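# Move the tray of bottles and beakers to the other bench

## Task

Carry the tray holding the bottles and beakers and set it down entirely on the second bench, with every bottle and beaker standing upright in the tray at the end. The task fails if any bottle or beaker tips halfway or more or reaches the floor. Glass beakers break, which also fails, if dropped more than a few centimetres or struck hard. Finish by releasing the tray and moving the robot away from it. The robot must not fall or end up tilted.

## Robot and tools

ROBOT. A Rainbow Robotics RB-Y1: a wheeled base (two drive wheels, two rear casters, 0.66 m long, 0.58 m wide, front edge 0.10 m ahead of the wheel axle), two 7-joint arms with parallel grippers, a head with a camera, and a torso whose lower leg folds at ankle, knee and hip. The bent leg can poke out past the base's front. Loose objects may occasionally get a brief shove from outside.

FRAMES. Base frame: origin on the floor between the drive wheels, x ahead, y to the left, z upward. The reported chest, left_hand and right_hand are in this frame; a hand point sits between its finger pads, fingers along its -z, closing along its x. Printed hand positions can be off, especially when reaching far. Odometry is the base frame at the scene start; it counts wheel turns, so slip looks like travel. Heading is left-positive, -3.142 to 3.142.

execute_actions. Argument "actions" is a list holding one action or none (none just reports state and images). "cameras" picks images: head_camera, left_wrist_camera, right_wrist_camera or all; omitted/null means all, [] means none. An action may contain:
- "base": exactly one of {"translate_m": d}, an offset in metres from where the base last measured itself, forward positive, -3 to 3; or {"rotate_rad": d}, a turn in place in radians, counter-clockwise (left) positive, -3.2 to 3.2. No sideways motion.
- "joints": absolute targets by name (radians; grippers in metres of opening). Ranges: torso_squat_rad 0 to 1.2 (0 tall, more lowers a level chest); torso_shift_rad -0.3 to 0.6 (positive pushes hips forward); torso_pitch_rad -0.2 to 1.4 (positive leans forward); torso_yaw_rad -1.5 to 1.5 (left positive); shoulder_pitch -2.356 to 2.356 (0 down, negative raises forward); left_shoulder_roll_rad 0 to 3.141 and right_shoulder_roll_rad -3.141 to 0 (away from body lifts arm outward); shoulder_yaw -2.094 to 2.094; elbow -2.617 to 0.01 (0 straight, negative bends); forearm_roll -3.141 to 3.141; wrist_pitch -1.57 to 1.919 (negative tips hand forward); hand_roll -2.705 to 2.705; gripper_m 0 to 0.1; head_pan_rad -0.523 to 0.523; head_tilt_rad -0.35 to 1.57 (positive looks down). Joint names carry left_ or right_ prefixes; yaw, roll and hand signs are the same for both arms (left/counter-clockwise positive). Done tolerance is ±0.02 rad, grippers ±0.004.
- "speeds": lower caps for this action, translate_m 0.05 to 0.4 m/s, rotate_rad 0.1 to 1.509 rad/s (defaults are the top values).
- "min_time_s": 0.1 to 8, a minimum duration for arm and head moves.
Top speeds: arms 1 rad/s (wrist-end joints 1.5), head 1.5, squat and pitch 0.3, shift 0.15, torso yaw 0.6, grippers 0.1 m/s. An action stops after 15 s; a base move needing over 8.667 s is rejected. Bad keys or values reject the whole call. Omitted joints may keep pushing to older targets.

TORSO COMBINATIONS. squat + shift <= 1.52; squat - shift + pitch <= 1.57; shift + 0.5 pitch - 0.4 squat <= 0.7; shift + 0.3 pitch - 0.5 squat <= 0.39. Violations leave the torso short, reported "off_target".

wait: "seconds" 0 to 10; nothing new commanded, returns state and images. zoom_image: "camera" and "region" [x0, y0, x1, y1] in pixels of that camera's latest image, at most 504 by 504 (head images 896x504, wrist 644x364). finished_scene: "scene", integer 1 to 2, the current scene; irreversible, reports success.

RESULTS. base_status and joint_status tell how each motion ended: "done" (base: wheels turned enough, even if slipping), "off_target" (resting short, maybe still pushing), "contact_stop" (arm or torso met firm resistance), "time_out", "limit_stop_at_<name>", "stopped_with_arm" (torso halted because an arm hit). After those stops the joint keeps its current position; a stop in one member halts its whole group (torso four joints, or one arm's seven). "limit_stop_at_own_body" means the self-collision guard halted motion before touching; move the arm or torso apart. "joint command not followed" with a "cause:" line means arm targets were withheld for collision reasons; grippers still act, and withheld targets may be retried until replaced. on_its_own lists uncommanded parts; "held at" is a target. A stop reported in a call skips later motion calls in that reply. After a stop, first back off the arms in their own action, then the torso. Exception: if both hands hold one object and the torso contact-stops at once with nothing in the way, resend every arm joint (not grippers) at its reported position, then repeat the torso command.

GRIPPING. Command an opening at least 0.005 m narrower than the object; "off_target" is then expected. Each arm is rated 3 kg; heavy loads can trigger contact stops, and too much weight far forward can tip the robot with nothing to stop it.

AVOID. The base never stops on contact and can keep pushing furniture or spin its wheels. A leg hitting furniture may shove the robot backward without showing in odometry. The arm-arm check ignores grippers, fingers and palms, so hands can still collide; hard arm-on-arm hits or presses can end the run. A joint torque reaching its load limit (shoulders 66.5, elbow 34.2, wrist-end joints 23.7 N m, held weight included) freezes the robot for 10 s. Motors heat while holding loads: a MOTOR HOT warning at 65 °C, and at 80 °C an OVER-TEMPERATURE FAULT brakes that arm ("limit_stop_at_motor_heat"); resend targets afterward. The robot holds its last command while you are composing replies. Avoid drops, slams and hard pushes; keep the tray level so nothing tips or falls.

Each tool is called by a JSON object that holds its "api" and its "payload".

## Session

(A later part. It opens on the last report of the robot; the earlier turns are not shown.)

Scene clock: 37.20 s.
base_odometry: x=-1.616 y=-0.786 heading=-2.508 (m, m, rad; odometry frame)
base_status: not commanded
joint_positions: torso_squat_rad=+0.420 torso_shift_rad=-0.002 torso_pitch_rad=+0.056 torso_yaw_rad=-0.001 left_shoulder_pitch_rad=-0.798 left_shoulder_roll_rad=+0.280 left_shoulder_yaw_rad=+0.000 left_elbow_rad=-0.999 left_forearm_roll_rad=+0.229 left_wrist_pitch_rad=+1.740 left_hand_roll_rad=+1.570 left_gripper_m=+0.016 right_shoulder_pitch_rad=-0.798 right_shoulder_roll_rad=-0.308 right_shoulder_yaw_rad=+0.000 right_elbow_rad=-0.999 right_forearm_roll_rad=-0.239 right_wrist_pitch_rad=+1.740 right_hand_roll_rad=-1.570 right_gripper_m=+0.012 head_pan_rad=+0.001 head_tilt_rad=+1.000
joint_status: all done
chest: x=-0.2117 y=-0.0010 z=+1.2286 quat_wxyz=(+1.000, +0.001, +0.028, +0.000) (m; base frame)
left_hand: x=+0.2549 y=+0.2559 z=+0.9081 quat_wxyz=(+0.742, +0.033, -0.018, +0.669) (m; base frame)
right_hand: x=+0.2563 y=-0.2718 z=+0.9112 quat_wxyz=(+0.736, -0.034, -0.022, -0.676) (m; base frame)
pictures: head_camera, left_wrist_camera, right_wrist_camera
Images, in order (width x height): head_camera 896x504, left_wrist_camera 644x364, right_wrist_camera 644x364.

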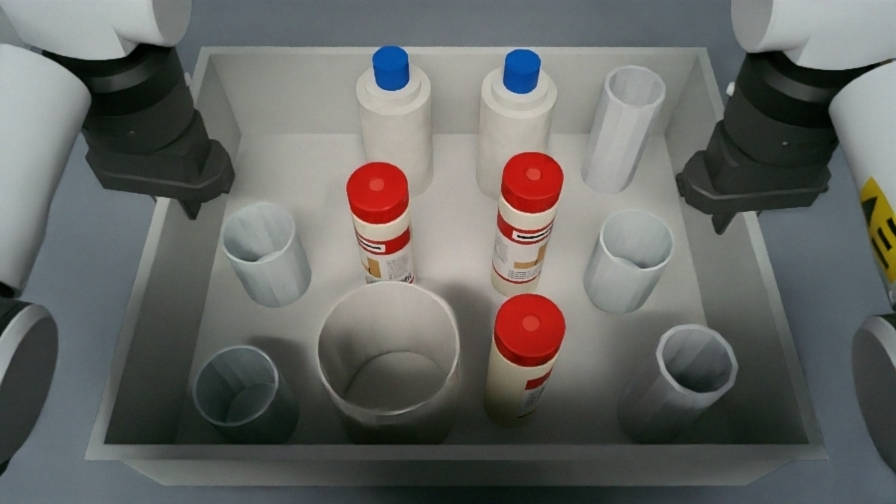

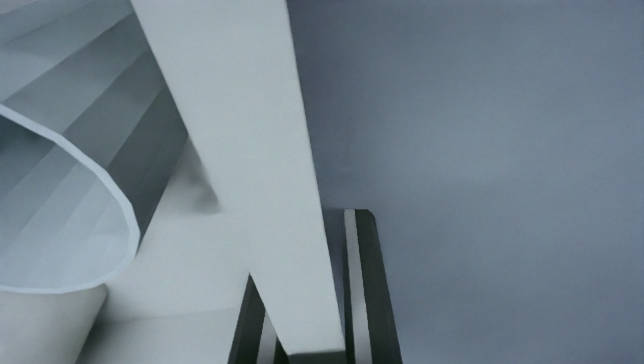

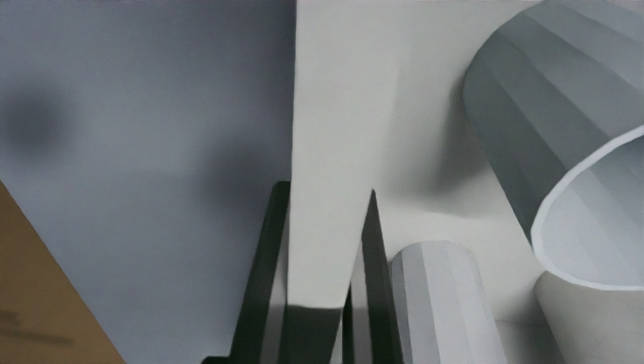

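{"api": "execute_actions", "payload": {"actions": [{"joints":{"torso_squat_rad":0.522}}], "cameras": []}}

{"api": "execute_actions", "payload": {"actions": [{"joints":{"left_gripper_m":0.036,"right_gripper_m":0.036}}], "cameras": []}}

{"api": "execute_actions", "payload": {"actions": [{"joints":{"right_shoulder_pitch_rad":-0.76,"right_wrist_pitch_rad":1.7,"right_shoulder_roll_rad":-0.296,"left_shoulder_pitch_rad":-0.785,"left_wrist_pitch_rad":1.725},"min_time_s":0.8}], "cameras": ["right_wrist_camera"]}}

{"api": "execute_actions", "payload": {"actions": [{"joints":{"left_gripper_m":0,"right_gripper_m":0}}], "cameras": []}}

{"api": "execute_actions", "payload": {"actions": [{"joints":{"torso_squat_rad":0.42}}]}}

Scene clock: 38.70 s.
base_odometry: x=-1.616 y=-0.786 heading=-2.508 (m, m, rad; odometry frame)
base_status: not commanded
joint_positions: torso_squat_rad=+0.522 torso_shift_rad=-0.002 torso_pitch_rad=+0.055 torso_yaw_rad=-0.001 left_shoulder_pitch_rad=-0.798 left_shoulder_roll_rad=+0.280 left_shoulder_yaw_rad=+0.000 left_elbow_rad=-0.999 left_forearm_roll_rad=+0.229 left_wrist_pitch_rad=+1.740 left_hand_roll_rad=+1.570 left_gripper_m=+0.016 right_shoulder_pitch_rad=-0.798 right_shoulder_roll_rad=-0.308 right_shoulder_yaw_rad=+0.000 right_elbow_rad=-0.999 right_forearm_roll_rad=-0.239 right_wrist_pitch_rad=+1.740 right_hand_roll_rad=-1.570 right_gripper_m=+0.012 head_pan_rad=+0.001 head_tilt_rad=+1.000
joint_status: all done
chest: x=-0.2121 y=-0.0010 z=+1.1962 quat_wxyz=(+1.000, +0.001, +0.028, +0.000) (m; base frame)
left_hand: x=+0.2552 y=+0.2558 z=+0.8765 quat_wxyz=(+0.742, +0.033, -0.019, +0.669) (m; base frame)
right_hand: x=+0.2566 y=-0.2716 z=+0.8796 quat_wxyz=(+0.736, -0.034, -0.023, -0.676) (m; base frame)
pictures: none
No camera images: the call's "cameras" was empty. Leave "cameras" out to get every camera's image.

Scene clock: 39.53 s.
base_odometry: x=-1.616 y=-0.786 heading=-2.508 (m, m, rad; odometry frame)
base_status: not commanded
joint_positions: torso_squat_rad=+0.522 torso_shift_rad=-0.002 torso_pitch_rad=+0.055 torso_yaw_rad=-0.001 left_shoulder_pitch_rad=-0.800 left_shoulder_roll_rad=+0.279 left_shoulder_yaw_rad=+0.000 left_elbow_rad=-1.000 left_forearm_roll_rad=+0.230 left_wrist_pitch_rad=+1.740 left_hand_roll_rad=+1.570 left_gripper_m=+0.036 right_shoulder_pitch_rad=-0.800 right_shoulder_roll_rad=-0.306 right_shoulder_yaw_rad=+0.000 right_elbow_rad=-1.000 right_forearm_roll_rad=-0.240 right_wrist_pitch_rad=+1.740 right_hand_roll_rad=-1.570 right_gripper_m=+0.036 head_pan_rad=+0.001 head_tilt_rad=+1.000
joint_status: all done
chest: x=-0.2121 y=-0.0010 z=+1.1962 quat_wxyz=(+1.000, +0.001, +0.028, +0.000) (m; base frame)
left_hand: x=+0.2558 y=+0.2547 z=+0.8771 quat_wxyz=(+0.743, +0.031, -0.019, +0.668) (m; base frame)
right_hand: x=+0.2571 y=-0.2703 z=+0.8801 quat_wxyz=(+0.737, -0.032, -0.023, -0.675) (m; base frame)
pictures: none
No camera images: the call's "cameras" was empty. Leave "cameras" out to get every camera's image.

Scene clock: 40.63 s.
base_odometry: x=-1.616 y=-0.786 heading=-2.508 (m, m, rad; odometry frame)
base_status: not commanded
joint_positions: torso_squat_rad=+0.522 torso_shift_rad=-0.002 torso_pitch_rad=+0.055 torso_yaw_rad=-0.001 left_shoulder_pitch_rad=-0.786 left_shoulder_roll_rad=+0.278 left_shoulder_yaw_rad=+0.000 left_elbow_rad=-1.000 left_forearm_roll_rad=+0.230 left_wrist_pitch_rad=+1.725 left_hand_roll_rad=+1.570 left_gripper_m=+0.036 right_shoulder_pitch_rad=-0.762 right_shoulder_roll_rad=-0.297 right_shoulder_yaw_rad=+0.000 right_elbow_rad=-1.001 right_forearm_roll_rad=-0.240 right_wrist_pitch_rad=+1.700 right_hand_roll_rad=-1.570 right_gripper_m=+0.036 head_pan_rad=+0.001 head_tilt_rad=+1.000
joint_status: all done
chest: x=-0.2125 y=-0.0009 z=+1.1962 quat_wxyz=(+1.000, +0.001, +0.027, +0.000) (m; base frame)
left_hand: x=+0.2535 y=+0.2567 z=+0.8711 quat_wxyz=(+0.742, +0.030, -0.019, +0.670) (m; base frame)
right_hand: x=+0.2508 y=-0.2703 z=+0.8628 quat_wxyz=(+0.736, -0.028, -0.021, -0.676) (m; base frame)
pictures: right_wrist_camera
Images, in order (width x height): right_wrist_camera 644x364.

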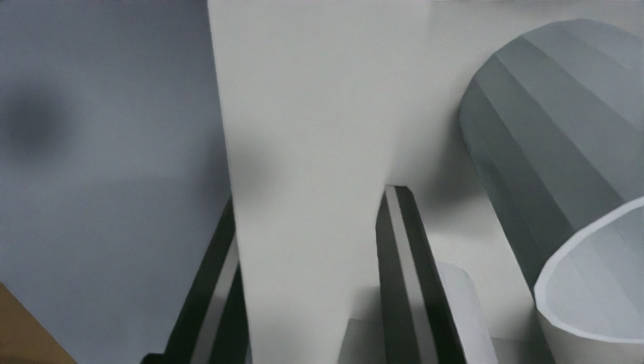

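Scene clock: 41.47 s.
base_odometry: x=-1.616 y=-0.786 heading=-2.508 (m, m, rad; odometry frame)
base_status: not commanded
joint_positions: torso_squat_rad=+0.522 torso_shift_rad=-0.002 torso_pitch_rad=+0.055 torso_yaw_rad=-0.001 left_shoulder_pitch_rad=-0.785 left_shoulder_roll_rad=+0.279 left_shoulder_yaw_rad=+0.000 left_elbow_rad=-1.000 left_forearm_roll_rad=+0.230 left_wrist_pitch_rad=+1.725 left_hand_roll_rad=+1.570 left_gripper_m=+0.016 right_shoulder_pitch_rad=-0.762 right_shoulder_roll_rad=-0.299 right_shoulder_yaw_rad=-0.001 right_elbow_rad=-1.001 right_forearm_roll_rad=-0.239 right_wrist_pitch_rad=+1.700 right_hand_roll_rad=-1.570 right_gripper_m=+0.013 head_pan_rad=+0.001 head_tilt_rad=+1.000
joint_status: left_gripper_m off_target (ended at +0.016, target +0.000); right_gripper_m off_target (ended at +0.013, target +0.000)
chest: x=-0.2125 y=-0.0009 z=+1.1962 quat_wxyz=(+1.000, +0.001, +0.027, +0.000) (m; base frame)
left_hand: x=+0.2534 y=+0.2571 z=+0.8710 quat_wxyz=(+0.741, +0.030, -0.019, +0.670) (m; base frame)
right_hand: x=+0.2508 y=-0.2714 z=+0.8629 quat_wxyz=(+0.735, -0.028, -0.022, -0.677) (m; base frame)
pictures: none
No camera images: the call's "cameras" was empty. Leave "cameras" out to get every camera's image.

Scene clock: 42.57 s.
base_odometry: x=-1.616 y=-0.786 heading=-2.508 (m, m, rad; odometry frame)
base_status: not commanded
joint_positions: torso_squat_rad=+0.420 torso_shift_rad=-0.002 torso_pitch_rad=+0.056 torso_yaw_rad=-0.001 left_shoulder_pitch_rad=-0.783 left_shoulder_roll_rad=+0.279 left_shoulder_yaw_rad=+0.000 left_elbow_rad=-0.999 left_forearm_roll_rad=+0.230 left_wrist_pitch_rad=+1.725 left_hand_roll_rad=+1.570 left_gripper_m=+0.016 right_shoulder_pitch_rad=-0.758 right_shoulder_roll_rad=-0.297 right_shoulder_yaw_rad=-0.001 right_elbow_rad=-0.999 right_forearm_roll_rad=-0.240 right_wrist_pitch_rad=+1.700 right_hand_roll_rad=-1.570 right_gripper_m=+0.013 head_pan_rad=+0.001 head_tilt_rad=+1.000
joint_status: all done
chest: x=-0.2117 y=-0.0010 z=+1.2286 quat_wxyz=(+1.000, +0.001, +0.028, +0.000) (m; base frame)
left_hand: x=+0.2525 y=+0.2575 z=+0.9015 quat_wxyz=(+0.741, +0.032, -0.018, +0.670) (m; base frame)
right_hand: x=+0.2491 y=-0.2713 z=+0.8924 quat_wxyz=(+0.735, -0.030, -0.019, -0.677) (m; base frame)
pictures: head_camera, left_wrist_camera, right_wrist_camera
Images, in order (width x height): head_camera 896x504, left_wrist_camera 644x364, right_wrist_camera 644x364.

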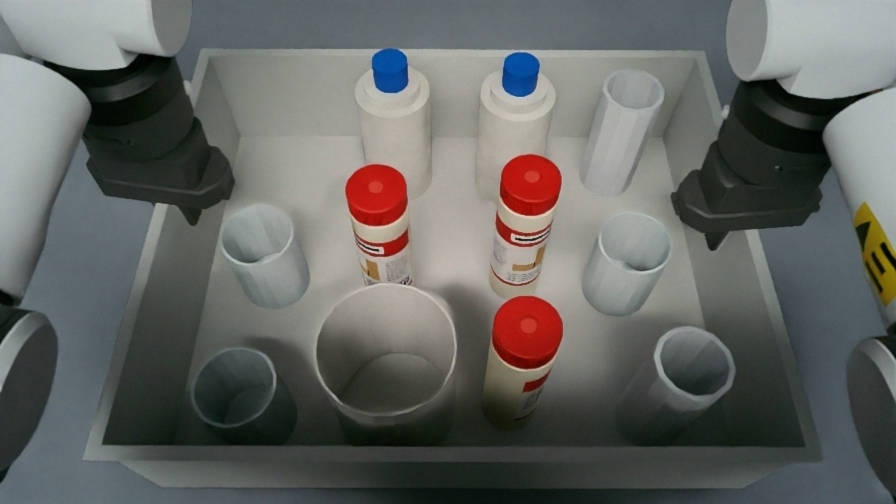

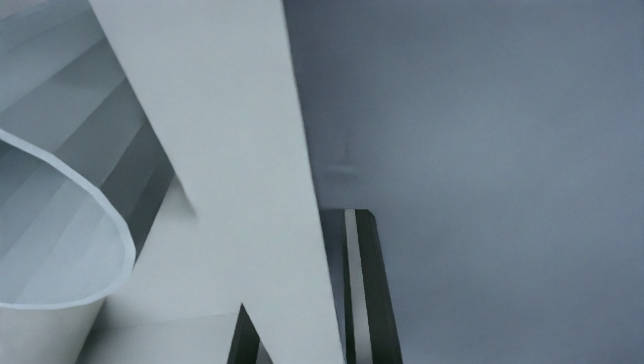

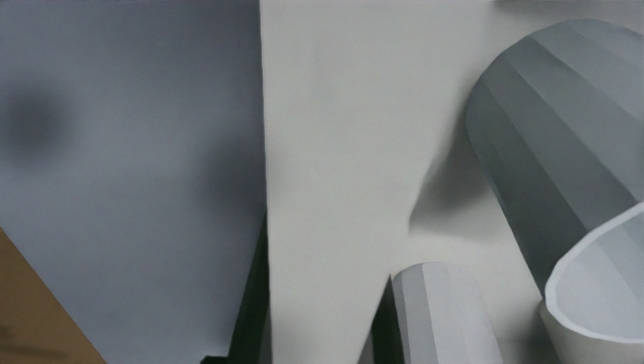

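{"api": "execute_actions", "payload": {"actions": [{"joints":{"torso_squat_rad":0.2}}], "cameras": ["head_camera"]}}

{"api": "execute_actions", "payload": {"actions": [{"base":{"translate_m":-0.75},"speeds":{"translate_m":0.25},"joints":{"torso_squat_rad":0.05,"head_tilt_rad":0.65}}], "cameras": ["head_camera"]}}

{"api": "execute_actions", "payload": {"actions": [{"base":{"rotate_rad":3.05},"speeds":{"rotate_rad":0.55}}], "cameras": ["head_camera"]}}

{"api": "execute_actions", "payload": {"actions": [{"base":{"translate_m":1.9},"speeds":{"translate_m":0.33}}], "cameras": ["head_camera"]}}

Scene clock: 44.47 s.
base_odometry: x=-1.616 y=-0.786 heading=-2.508 (m, m, rad; odometry frame)
base_status: not commanded
joint_positions: torso_squat_rad=+0.200 torso_shift_rad=-0.002 torso_pitch_rad=+0.056 torso_yaw_rad=-0.001 left_shoulder_pitch_rad=-0.783 left_shoulder_roll_rad=+0.279 left_shoulder_yaw_rad=+0.000 left_elbow_rad=-0.999 left_forearm_roll_rad=+0.230 left_wrist_pitch_rad=+1.725 left_hand_roll_rad=+1.570 left_gripper_m=+0.016 right_shoulder_pitch_rad=-0.758 right_shoulder_roll_rad=-0.297 right_shoulder_yaw_rad=-0.001 right_elbow_rad=-0.999 right_forearm_roll_rad=-0.240 right_wrist_pitch_rad=+1.700 right_hand_roll_rad=-1.570 right_gripper_m=+0.013 head_pan_rad=+0.001 head_tilt_rad=+1.000
joint_status: all done
chest: x=-0.2118 y=-0.0010 z=+1.2755 quat_wxyz=(+1.000, +0.001, +0.028, +0.000) (m; base frame)
left_hand: x=+0.2524 y=+0.2575 z=+0.9483 quat_wxyz=(+0.741, +0.032, -0.017, +0.670) (m; base frame)
right_hand: x=+0.2489 y=-0.2713 z=+0.9392 quat_wxyz=(+0.735, -0.030, -0.019, -0.677) (m; base frame)
pictures: head_camera
Images, in order (width x height): head_camera 896x504.

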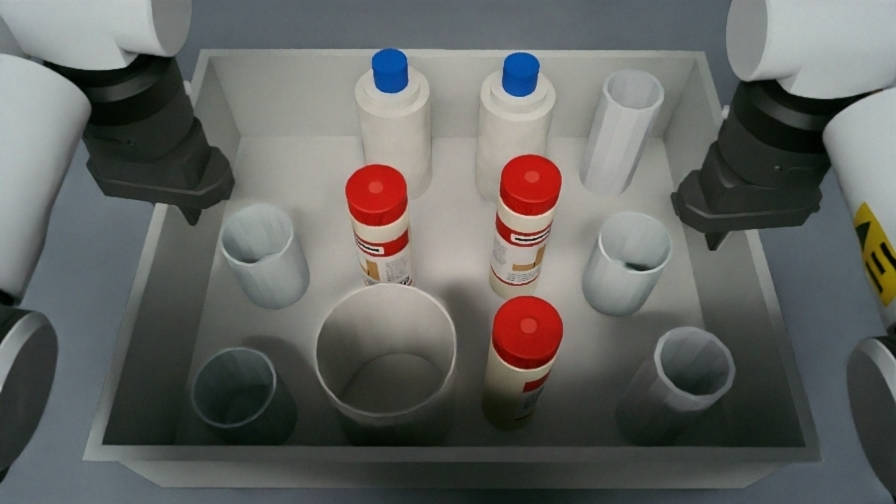

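Scene clock: 48.80 s.
base_odometry: x=-1.012 y=-0.342 heading=-2.507 (m, m, rad; odometry frame)
base_status: done
joint_positions: torso_squat_rad=+0.050 torso_shift_rad=-0.002 torso_pitch_rad=+0.056 torso_yaw_rad=-0.001 left_shoulder_pitch_rad=-0.783 left_shoulder_roll_rad=+0.279 left_shoulder_yaw_rad=+0.000 left_elbow_rad=-0.999 left_forearm_roll_rad=+0.230 left_wrist_pitch_rad=+1.725 left_hand_roll_rad=+1.570 left_gripper_m=+0.016 right_shoulder_pitch_rad=-0.758 right_shoulder_roll_rad=-0.297 right_shoulder_yaw_rad=-0.001 right_elbow_rad=-0.999 right_forearm_roll_rad=-0.240 right_wrist_pitch_rad=+1.700 right_hand_roll_rad=-1.570 right_gripper_m=+0.013 head_pan_rad=+0.001 head_tilt_rad=+0.650
joint_status: all done
chest: x=-0.2118 y=-0.0010 z=+1.2886 quat_wxyz=(+1.000, +0.001, +0.028, +0.000) (m; base frame)
left_hand: x=+0.2522 y=+0.2576 z=+0.9613 quat_wxyz=(+0.741, +0.032, -0.017, +0.670) (m; base frame)
right_hand: x=+0.2488 y=-0.2713 z=+0.9522 quat_wxyz=(+0.735, -0.030, -0.019, -0.677) (m; base frame)
pictures: head_camera
Images, in order (width x height): head_camera 896x504.

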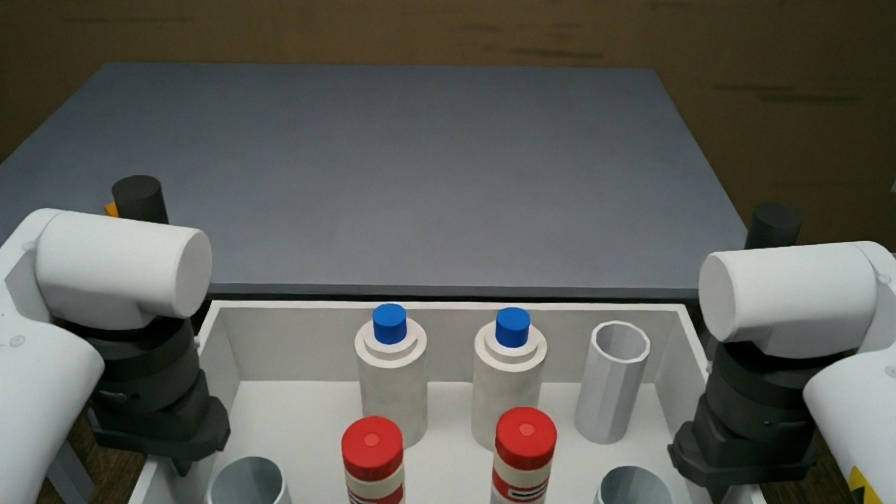

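Scene clock: 55.80 s.
base_odometry: x=-1.012 y=-0.342 heading=+0.543 (m, m, rad; odometry frame)
base_status: done
joint_positions: torso_squat_rad=+0.050 torso_shift_rad=-0.002 torso_pitch_rad=+0.056 torso_yaw_rad=-0.001 left_shoulder_pitch_rad=-0.783 left_shoulder_roll_rad=+0.279 left_shoulder_yaw_rad=+0.000 left_elbow_rad=-0.999 left_forearm_roll_rad=+0.230 left_wrist_pitch_rad=+1.725 left_hand_roll_rad=+1.570 left_gripper_m=+0.016 right_shoulder_pitch_rad=-0.758 right_shoulder_roll_rad=-0.297 right_shoulder_yaw_rad=-0.001 right_elbow_rad=-0.999 right_forearm_roll_rad=-0.240 right_wrist_pitch_rad=+1.700 right_hand_roll_rad=-1.570 right_gripper_m=+0.013 head_pan_rad=+0.001 head_tilt_rad=+0.650
joint_status: not commanded
chest: x=-0.2118 y=-0.0011 z=+1.2886 quat_wxyz=(+1.000, +0.001, +0.028, +0.000) (m; base frame)
left_hand: x=+0.2522 y=+0.2576 z=+0.9613 quat_wxyz=(+0.741, +0.032, -0.017, +0.670) (m; base frame)
right_hand: x=+0.2488 y=-0.2713 z=+0.9522 quat_wxyz=(+0.735, -0.030, -0.019, -0.677) (m; base frame)
pictures: head_camera
Images, in order (width x height): head_camera 896x504.

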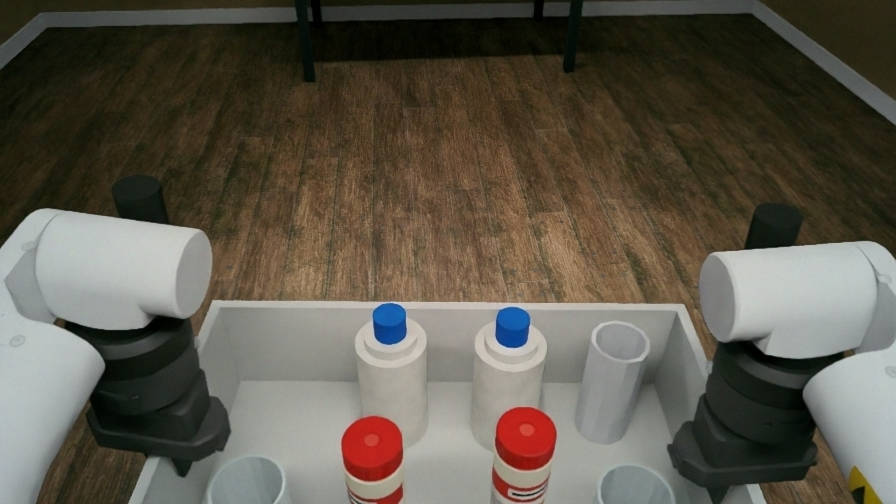

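Scene clock: 62.87 s.
base_odometry: x=+0.615 y=+0.640 heading=+0.543 (m, m, rad; odometry frame)
base_status: done
joint_positions: torso_squat_rad=+0.050 torso_shift_rad=-0.002 torso_pitch_rad=+0.056 torso_yaw_rad=-0.001 left_shoulder_pitch_rad=-0.783 left_shoulder_roll_rad=+0.279 left_shoulder_yaw_rad=+0.000 left_elbow_rad=-0.999 left_forearm_roll_rad=+0.230 left_wrist_pitch_rad=+1.725 left_hand_roll_rad=+1.570 left_gripper_m=+0.016 right_shoulder_pitch_rad=-0.758 right_shoulder_roll_rad=-0.297 right_shoulder_yaw_rad=-0.001 right_elbow_rad=-0.999 right_forearm_roll_rad=-0.240 right_wrist_pitch_rad=+1.700 right_hand_roll_rad=-1.570 right_gripper_m=+0.013 head_pan_rad=+0.001 head_tilt_rad=+0.650
joint_status: not commanded
chest: x=-0.2118 y=-0.0011 z=+1.2886 quat_wxyz=(+1.000, +0.001, +0.028, +0.000) (m; base frame)
left_hand: x=+0.2523 y=+0.2575 z=+0.9613 quat_wxyz=(+0.741, +0.032, -0.017, +0.670) (m; base frame)
right_hand: x=+0.2489 y=-0.2712 z=+0.9522 quat_wxyz=(+0.735, -0.030, -0.019, -0.677) (m; base frame)
pictures: head_camera
Images, in order (width x height): head_camera 896x504.

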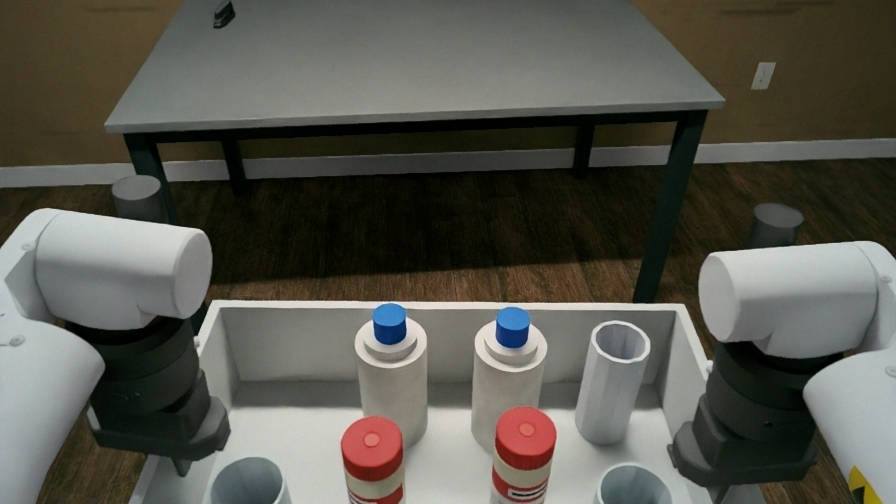

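{"api": "execute_actions", "payload": {"actions": [{"base":{"rotate_rad":0.085},"speeds":{"rotate_rad":0.3},"joints":{"torso_squat_rad":0}}], "cameras": []}}

{"api": "execute_actions", "payload": {"actions": [{"base":{"translate_m":0.55},"speeds":{"translate_m":0.3}}], "cameras": ["head_camera"]}}

{"api": "execute_actions", "payload": {"actions": [{"base":{"translate_m":0.6},"speeds":{"translate_m":0.2},"joints":{"head_tilt_rad":1.1}}]}}

Scene clock: 64.50 s.
base_odometry: x=+0.615 y=+0.640 heading=+0.627 (m, m, rad; odometry frame)
base_status: done
joint_positions: torso_squat_rad=+0.000 torso_shift_rad=-0.002 torso_pitch_rad=+0.056 torso_yaw_rad=-0.001 left_shoulder_pitch_rad=-0.783 left_shoulder_roll_rad=+0.279 left_shoulder_yaw_rad=+0.000 left_elbow_rad=-0.999 left_forearm_roll_rad=+0.230 left_wrist_pitch_rad=+1.725 left_hand_roll_rad=+1.570 left_gripper_m=+0.016 right_shoulder_pitch_rad=-0.758 right_shoulder_roll_rad=-0.297 right_shoulder_yaw_rad=-0.001 right_elbow_rad=-0.999 right_forearm_roll_rad=-0.240 right_wrist_pitch_rad=+1.700 right_hand_roll_rad=-1.570 right_gripper_m=+0.013 head_pan_rad=+0.001 head_tilt_rad=+0.650
joint_status: all done
chest: x=-0.2118 y=-0.0011 z=+1.2894 quat_wxyz=(+1.000, +0.001, +0.028, +0.000) (m; base frame)
left_hand: x=+0.2522 y=+0.2576 z=+0.9621 quat_wxyz=(+0.741, +0.032, -0.017, +0.670) (m; base frame)
right_hand: x=+0.2489 y=-0.2712 z=+0.9530 quat_wxyz=(+0.735, -0.030, -0.019, -0.677) (m; base frame)
pictures: none
No camera images: the call's "cameras" was empty. Leave "cameras" out to get every camera's image.

Scene clock: 67.47 s.
base_odometry: x=+1.060 y=+0.963 heading=+0.627 (m, m, rad; odometry frame)
base_status: done
joint_positions: torso_squat_rad=+0.000 torso_shift_rad=-0.002 torso_pitch_rad=+0.056 torso_yaw_rad=-0.001 left_shoulder_pitch_rad=-0.783 left_shoulder_roll_rad=+0.279 left_shoulder_yaw_rad=+0.000 left_elbow_rad=-0.999 left_forearm_roll_rad=+0.230 left_wrist_pitch_rad=+1.725 left_hand_roll_rad=+1.570 left_gripper_m=+0.016 right_shoulder_pitch_rad=-0.758 right_shoulder_roll_rad=-0.297 right_shoulder_yaw_rad=-0.001 right_elbow_rad=-0.999 right_forearm_roll_rad=-0.240 right_wrist_pitch_rad=+1.700 right_hand_roll_rad=-1.570 right_gripper_m=+0.013 head_pan_rad=+0.001 head_tilt_rad=+0.650
joint_status: not commanded
chest: x=-0.2118 y=-0.0011 z=+1.2894 quat_wxyz=(+1.000, +0.001, +0.028, +0.000) (m; base frame)
left_hand: x=+0.2523 y=+0.2576 z=+0.9621 quat_wxyz=(+0.741, +0.032, -0.017, +0.670) (m; base frame)
right_hand: x=+0.2489 y=-0.2712 z=+0.9530 quat_wxyz=(+0.735, -0.030, -0.019, -0.677) (m; base frame)
pictures: head_camera
Images, in order (width x height): head_camera 896x504.

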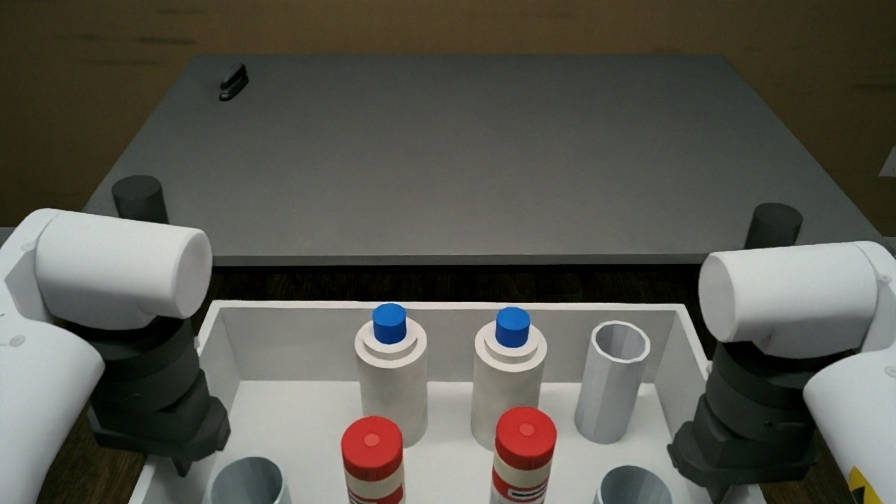

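Scene clock: 71.33 s.
base_odometry: x=+1.546 y=+1.316 heading=+0.628 (m, m, rad; odometry frame)
base_status: done
joint_positions: torso_squat_rad=+0.000 torso_shift_rad=-0.002 torso_pitch_rad=+0.056 torso_yaw_rad=-0.001 left_shoulder_pitch_rad=-0.783 left_shoulder_roll_rad=+0.279 left_shoulder_yaw_rad=+0.000 left_elbow_rad=-0.999 left_forearm_roll_rad=+0.230 left_wrist_pitch_rad=+1.725 left_hand_roll_rad=+1.570 left_gripper_m=+0.016 right_shoulder_pitch_rad=-0.758 right_shoulder_roll_rad=-0.297 right_shoulder_yaw_rad=-0.001 right_elbow_rad=-0.999 right_forearm_roll_rad=-0.240 right_wrist_pitch_rad=+1.700 right_hand_roll_rad=-1.570 right_gripper_m=+0.013 head_pan_rad=+0.001 head_tilt_rad=+1.100
joint_status: all done
chest: x=-0.2118 y=-0.0011 z=+1.2894 quat_wxyz=(+1.000, +0.001, +0.028, +0.000) (m; base frame)
left_hand: x=+0.2523 y=+0.2575 z=+0.9621 quat_wxyz=(+0.741, +0.032, -0.017, +0.670) (m; base frame)
right_hand: x=+0.2489 y=-0.2712 z=+0.9530 quat_wxyz=(+0.735, -0.030, -0.019, -0.677) (m; base frame)
pictures: head_camera, left_wrist_camera, right_wrist_camera
Images, in order (width x height): head_camera 896x504, left_wrist_camera 644x364, right_wrist_camera 644x364.

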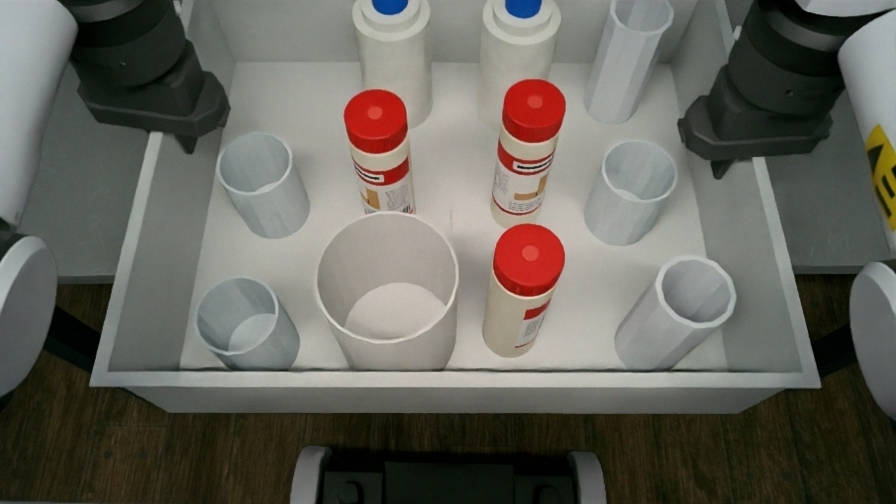

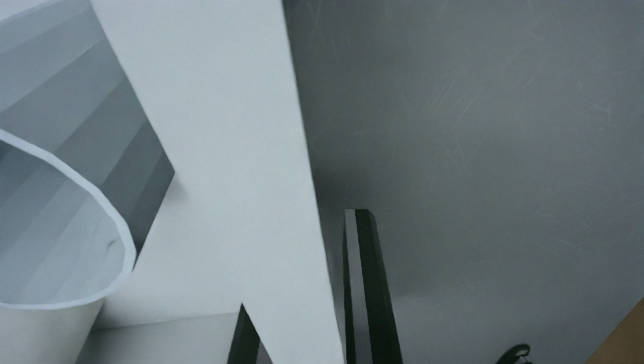

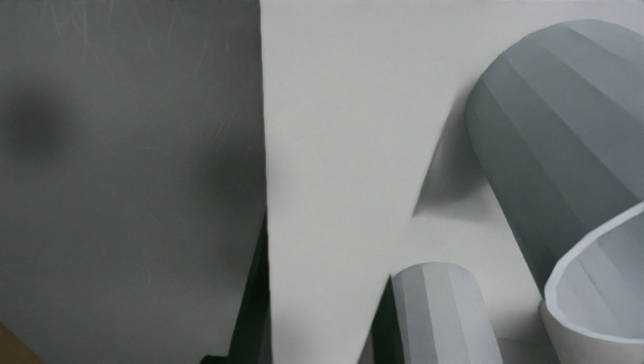

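{"api": "execute_actions", "payload": {"actions": [{"base":{"translate_m":0.18},"speeds":{"translate_m":0.12},"joints":{"torso_squat_rad":0.33}}], "cameras": []}}

{"api": "execute_actions", "payload": {"actions": [{"joints":{"torso_squat_rad":0.43}}], "cameras": ["head_camera"]}}

Scene clock: 73.90 s.
base_odometry: x=+1.692 y=+1.421 heading=+0.628 (m, m, rad; odometry frame)
base_status: done
joint_positions: torso_squat_rad=+0.330 torso_shift_rad=-0.002 torso_pitch_rad=+0.056 torso_yaw_rad=-0.001 left_shoulder_pitch_rad=-0.783 left_shoulder_roll_rad=+0.279 left_shoulder_yaw_rad=+0.000 left_elbow_rad=-0.999 left_forearm_roll_rad=+0.230 left_wrist_pitch_rad=+1.725 left_hand_roll_rad=+1.570 left_gripper_m=+0.016 right_shoulder_pitch_rad=-0.758 right_shoulder_roll_rad=-0.297 right_shoulder_yaw_rad=-0.001 right_elbow_rad=-0.999 right_forearm_roll_rad=-0.240 right_wrist_pitch_rad=+1.700 right_hand_roll_rad=-1.570 right_gripper_m=+0.013 head_pan_rad=+0.001 head_tilt_rad=+1.100
joint_status: all done
chest: x=-0.2118 y=-0.0010 z=+1.2517 quat_wxyz=(+1.000, +0.001, +0.028, +0.000) (m; base frame)
left_hand: x=+0.2523 y=+0.2576 z=+0.9244 quat_wxyz=(+0.741, +0.032, -0.017, +0.670) (m; base frame)
right_hand: x=+0.2489 y=-0.2712 z=+0.9153 quat_wxyz=(+0.735, -0.030, -0.019, -0.677) (m; base frame)
pictures: none
No camera images: the call's "cameras" was empty. Leave "cameras" out to get every camera's image.

Scene clock: 75.00 s.
base_odometry: x=+1.692 y=+1.421 heading=+0.628 (m, m, rad; odometry frame)
base_status: not commanded
joint_positions: torso_squat_rad=+0.430 torso_shift_rad=-0.002 torso_pitch_rad=+0.056 torso_yaw_rad=-0.001 left_shoulder_pitch_rad=-0.783 left_shoulder_roll_rad=+0.279 left_shoulder_yaw_rad=+0.000 left_elbow_rad=-0.999 left_forearm_roll_rad=+0.230 left_wrist_pitch_rad=+1.725 left_hand_roll_rad=+1.570 left_gripper_m=+0.016 right_shoulder_pitch_rad=-0.758 right_shoulder_roll_rad=-0.297 right_shoulder_yaw_rad=-0.001 right_elbow_rad=-0.999 right_forearm_roll_rad=-0.240 right_wrist_pitch_rad=+1.700 right_hand_roll_rad=-1.570 right_gripper_m=+0.013 head_pan_rad=+0.001 head_tilt_rad=+1.100
joint_status: all done
chest: x=-0.2118 y=-0.0010 z=+1.2258 quat_wxyz=(+1.000, +0.001, +0.028, +0.000) (m; base frame)
left_hand: x=+0.2523 y=+0.2576 z=+0.8985 quat_wxyz=(+0.741, +0.032, -0.017, +0.670) (m; base frame)
right_hand: x=+0.2489 y=-0.2712 z=+0.8894 quat_wxyz=(+0.735, -0.030, -0.019, -0.677) (m; base frame)
pictures: head_camera
Images, in order (width x height): head_camera 896x504.

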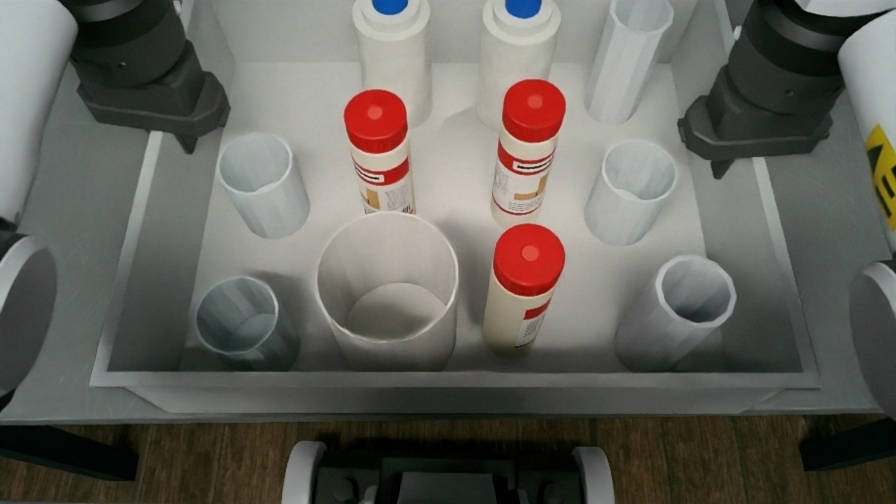

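{"api": "execute_actions", "payload": {"actions": [{"base":{"translate_m":0.045},"speeds":{"translate_m":0.08}}], "cameras": []}}

{"api": "execute_actions", "payload": {"actions": [{"joints":{"torso_squat_rad":0.49}}], "cameras": ["head_camera"]}}

{"api": "execute_actions", "payload": {"actions": [{"joints":{"torso_squat_rad":0.52}}], "cameras": ["head_camera"]}}

Scene clock: 76.57 s.
base_odometry: x=+1.728 y=+1.448 heading=+0.629 (m, m, rad; odometry frame)
base_status: done
joint_positions: torso_squat_rad=+0.430 torso_shift_rad=-0.002 torso_pitch_rad=+0.056 torso_yaw_rad=-0.001 left_shoulder_pitch_rad=-0.783 left_shoulder_roll_rad=+0.279 left_shoulder_yaw_rad=+0.000 left_elbow_rad=-0.999 left_forearm_roll_rad=+0.230 left_wrist_pitch_rad=+1.725 left_hand_roll_rad=+1.570 left_gripper_m=+0.016 right_shoulder_pitch_rad=-0.758 right_shoulder_roll_rad=-0.297 right_shoulder_yaw_rad=-0.001 right_elbow_rad=-0.999 right_forearm_roll_rad=-0.240 right_wrist_pitch_rad=+1.700 right_hand_roll_rad=-1.570 right_gripper_m=+0.013 head_pan_rad=+0.001 head_tilt_rad=+1.100
joint_status: not commanded
chest: x=-0.2117 y=-0.0010 z=+1.2257 quat_wxyz=(+1.000, +0.001, +0.028, +0.000) (m; base frame)
left_hand: x=+0.2523 y=+0.2576 z=+0.8985 quat_wxyz=(+0.741, +0.032, -0.017, +0.670) (m; base frame)
right_hand: x=+0.2489 y=-0.2712 z=+0.8893 quat_wxyz=(+0.735, -0.030, -0.019, -0.677) (m; base frame)
pictures: none
No camera images: the call's "cameras" was empty. Leave "cameras" out to get every camera's image.

Scene clock: 77.47 s.
base_odometry: x=+1.728 y=+1.448 heading=+0.629 (m, m, rad; odometry frame)
base_status: not commanded
joint_positions: torso_squat_rad=+0.490 torso_shift_rad=-0.002 torso_pitch_rad=+0.056 torso_yaw_rad=-0.001 left_shoulder_pitch_rad=-0.783 left_shoulder_roll_rad=+0.279 left_shoulder_yaw_rad=+0.000 left_elbow_rad=-0.999 left_forearm_roll_rad=+0.230 left_wrist_pitch_rad=+1.725 left_hand_roll_rad=+1.570 left_gripper_m=+0.016 right_shoulder_pitch_rad=-0.758 right_shoulder_roll_rad=-0.297 right_shoulder_yaw_rad=-0.001 right_elbow_rad=-0.999 right_forearm_roll_rad=-0.240 right_wrist_pitch_rad=+1.700 right_hand_roll_rad=-1.570 right_gripper_m=+0.013 head_pan_rad=+0.001 head_tilt_rad=+1.100
joint_status: all done
chest: x=-0.2118 y=-0.0010 z=+1.2071 quat_wxyz=(+1.000, +0.001, +0.028, +0.000) (m; base frame)
left_hand: x=+0.2523 y=+0.2576 z=+0.8799 quat_wxyz=(+0.741, +0.032, -0.018, +0.670) (m; base frame)
right_hand: x=+0.2489 y=-0.2712 z=+0.8708 quat_wxyz=(+0.735, -0.030, -0.019, -0.677) (m; base frame)
pictures: head_camera
Images, in order (width x height): head_camera 896x504.

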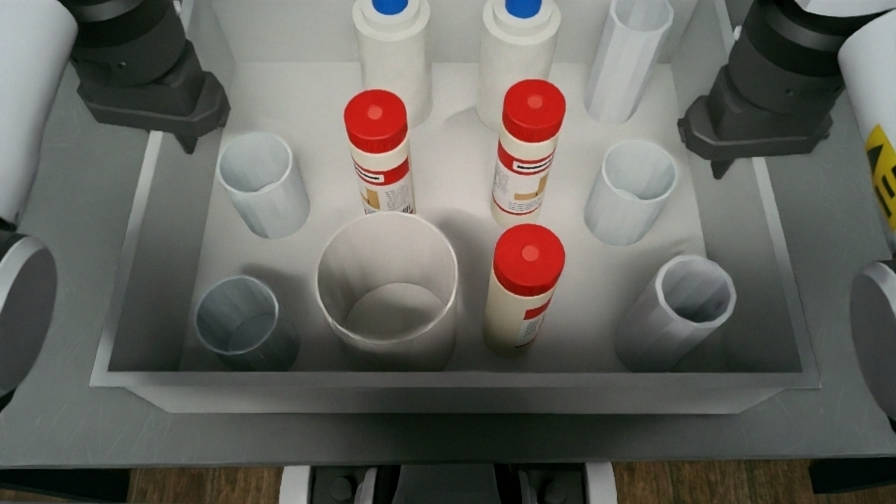

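Scene clock: 78.20 s.
base_odometry: x=+1.728 y=+1.448 heading=+0.629 (m, m, rad; odometry frame)
base_status: not commanded
joint_positions: torso_squat_rad=+0.520 torso_shift_rad=-0.002 torso_pitch_rad=+0.054 torso_yaw_rad=-0.001 left_shoulder_pitch_rad=-0.784 left_shoulder_roll_rad=+0.279 left_shoulder_yaw_rad=+0.000 left_elbow_rad=-0.999 left_forearm_roll_rad=+0.230 left_wrist_pitch_rad=+1.725 left_hand_roll_rad=+1.570 left_gripper_m=+0.016 right_shoulder_pitch_rad=-0.761 right_shoulder_roll_rad=-0.298 right_shoulder_yaw_rad=-0.001 right_elbow_rad=-1.000 right_forearm_roll_rad=-0.240 right_wrist_pitch_rad=+1.700 right_hand_roll_rad=-1.570 right_gripper_m=+0.013 head_pan_rad=+0.001 head_tilt_rad=+1.100
joint_status: all done
chest: x=-0.2126 y=-0.0009 z=+1.1969 quat_wxyz=(+1.000, +0.001, +0.027, +0.000) (m; base frame)
left_hand: x=+0.2527 y=+0.2576 z=+0.8711 quat_wxyz=(+0.741, +0.031, -0.019, +0.670) (m; base frame)
right_hand: x=+0.2501 y=-0.2710 z=+0.8630 quat_wxyz=(+0.735, -0.028, -0.021, -0.677) (m; base frame)
pictures: head_camera
Images, in order (width x height): head_camera 896x504.

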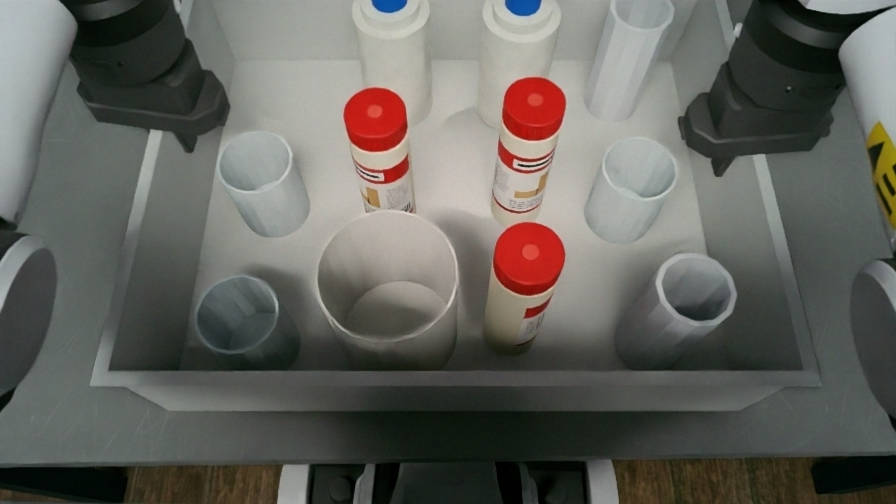

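{"api": "execute_actions", "payload": {"actions": [{"joints":{"left_gripper_m":0.036,"right_gripper_m":0.036}}], "cameras": []}}

{"api": "execute_actions", "payload": {"actions": [{"joints":{"torso_squat_rad":0,"torso_pitch_rad":0}}], "cameras": ["head_camera"]}}

{"api": "execute_actions", "payload": {"actions": [{"base":{"translate_m":-0.7},"joints":{"head_tilt_rad":0.7}}], "cameras": ["head_camera"]}}

Scene clock: 79.30 s.
base_odometry: x=+1.728 y=+1.448 heading=+0.629 (m, m, rad; odometry frame)
base_status: not commanded
joint_positions: torso_squat_rad=+0.520 torso_shift_rad=-0.002 torso_pitch_rad=+0.054 torso_yaw_rad=-0.001 left_shoulder_pitch_rad=-0.785 left_shoulder_roll_rad=+0.279 left_shoulder_yaw_rad=+0.000 left_elbow_rad=-1.000 left_forearm_roll_rad=+0.230 left_wrist_pitch_rad=+1.725 left_hand_roll_rad=+1.570 left_gripper_m=+0.036 right_shoulder_pitch_rad=-0.761 right_shoulder_roll_rad=-0.297 right_shoulder_yaw_rad=-0.001 right_elbow_rad=-1.001 right_forearm_roll_rad=-0.240 right_wrist_pitch_rad=+1.700 right_hand_roll_rad=-1.570 right_gripper_m=+0.036 head_pan_rad=+0.001 head_tilt_rad=+1.100
joint_status: all done
chest: x=-0.2125 y=-0.0009 z=+1.1969 quat_wxyz=(+1.000, +0.001, +0.027, +0.000) (m; base frame)
left_hand: x=+0.2532 y=+0.2569 z=+0.8716 quat_wxyz=(+0.742, +0.030, -0.019, +0.670) (m; base frame)
right_hand: x=+0.2503 y=-0.2703 z=+0.8631 quat_wxyz=(+0.735, -0.028, -0.021, -0.677) (m; base frame)
pictures: none
No camera images: the call's "cameras" was empty. Leave "cameras" out to get every camera's image.

Scene clock: 81.87 s.
base_odometry: x=+1.728 y=+1.448 heading=+0.629 (m, m, rad; odometry frame)
base_status: not commanded
joint_positions: torso_squat_rad=+0.000 torso_shift_rad=-0.002 torso_pitch_rad=+0.000 torso_yaw_rad=-0.001 left_shoulder_pitch_rad=-0.785 left_shoulder_roll_rad=+0.278 left_shoulder_yaw_rad=+0.000 left_elbow_rad=-1.000 left_forearm_roll_rad=+0.230 left_wrist_pitch_rad=+1.725 left_hand_roll_rad=+1.570 left_gripper_m=+0.036 right_shoulder_pitch_rad=-0.760 right_shoulder_roll_rad=-0.296 right_shoulder_yaw_rad=+0.000 right_elbow_rad=-1.000 right_forearm_roll_rad=-0.240 right_wrist_pitch_rad=+1.700 right_hand_roll_rad=-1.570 right_gripper_m=+0.036 head_pan_rad=+0.001 head_tilt_rad=+1.100
joint_status: all done
chest: x=-0.2294 y=-0.0010 z=+1.2899 quat_wxyz=(+1.000, +0.001, +0.000, +0.000) (m; base frame)
left_hand: x=+0.2533 y=+0.2567 z=+0.9904 quat_wxyz=(+0.741, +0.012, -0.039, +0.671) (m; base frame)
right_hand: x=+0.2505 y=-0.2702 z=+0.9812 quat_wxyz=(+0.735, -0.010, -0.040, -0.677) (m; base frame)
pictures: head_camera
Images, in order (width x height): head_camera 896x504.

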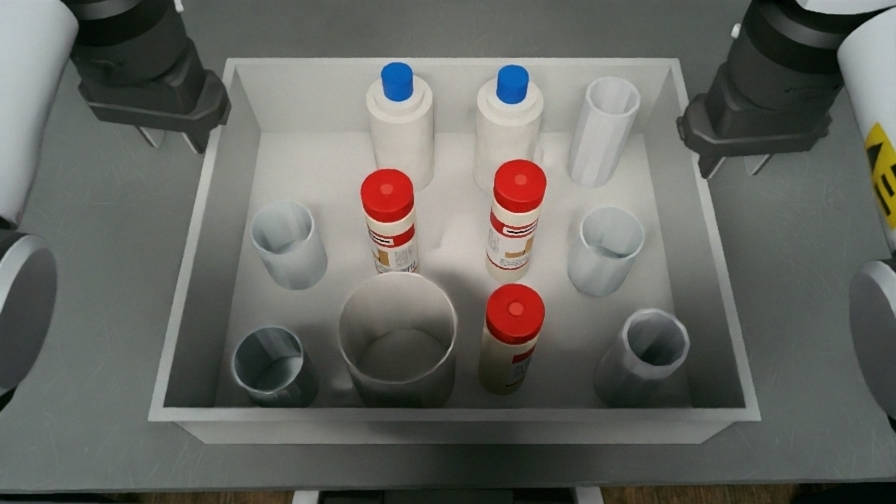

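Scene clock: 85.20 s.
base_odometry: x=+1.162 y=+1.036 heading=+0.630 (m, m, rad; odometry frame)
base_status: done
joint_positions: torso_squat_rad=+0.000 torso_shift_rad=-0.002 torso_pitch_rad=+0.000 torso_yaw_rad=-0.001 left_shoulder_pitch_rad=-0.785 left_shoulder_roll_rad=+0.278 left_shoulder_yaw_rad=+0.000 left_elbow_rad=-1.000 left_forearm_roll_rad=+0.230 left_wrist_pitch_rad=+1.725 left_hand_roll_rad=+1.570 left_gripper_m=+0.036 right_shoulder_pitch_rad=-0.760 right_shoulder_roll_rad=-0.296 right_shoulder_yaw_rad=+0.000 right_elbow_rad=-1.000 right_forearm_roll_rad=-0.240 right_wrist_pitch_rad=+1.700 right_hand_roll_rad=-1.570 right_gripper_m=+0.036 head_pan_rad=+0.001 head_tilt_rad=+0.700
joint_status: all done
chest: x=-0.2295 y=-0.0010 z=+1.2899 quat_wxyz=(+1.000, +0.001, +0.000, +0.000) (m; base frame)
left_hand: x=+0.2534 y=+0.2566 z=+0.9906 quat_wxyz=(+0.741, +0.012, -0.039, +0.670) (m; base frame)
right_hand: x=+0.2504 y=-0.2702 z=+0.9811 quat_wxyz=(+0.735, -0.010, -0.040, -0.677) (m; base frame)
pictures: head_camera
Images, in order (width x height): head_camera 896x504.

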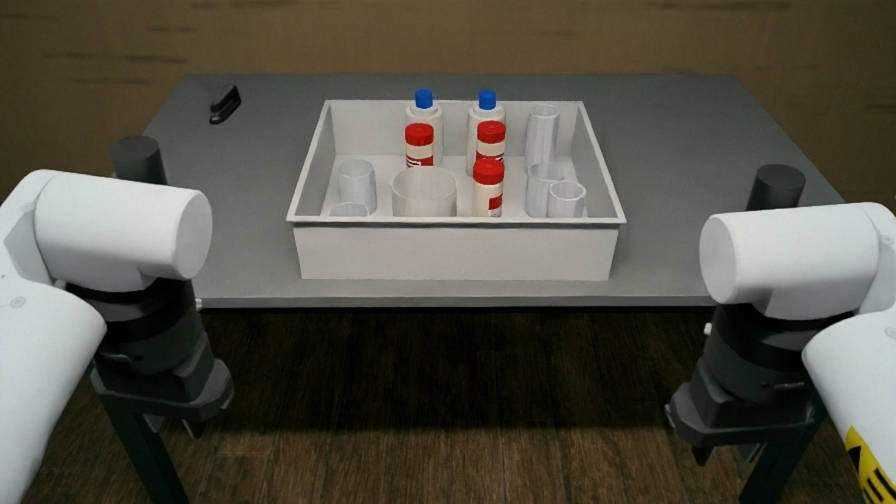

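{"api": "finished_scene", "payload": {"scene": 2}}

The scene is finished: the task was done.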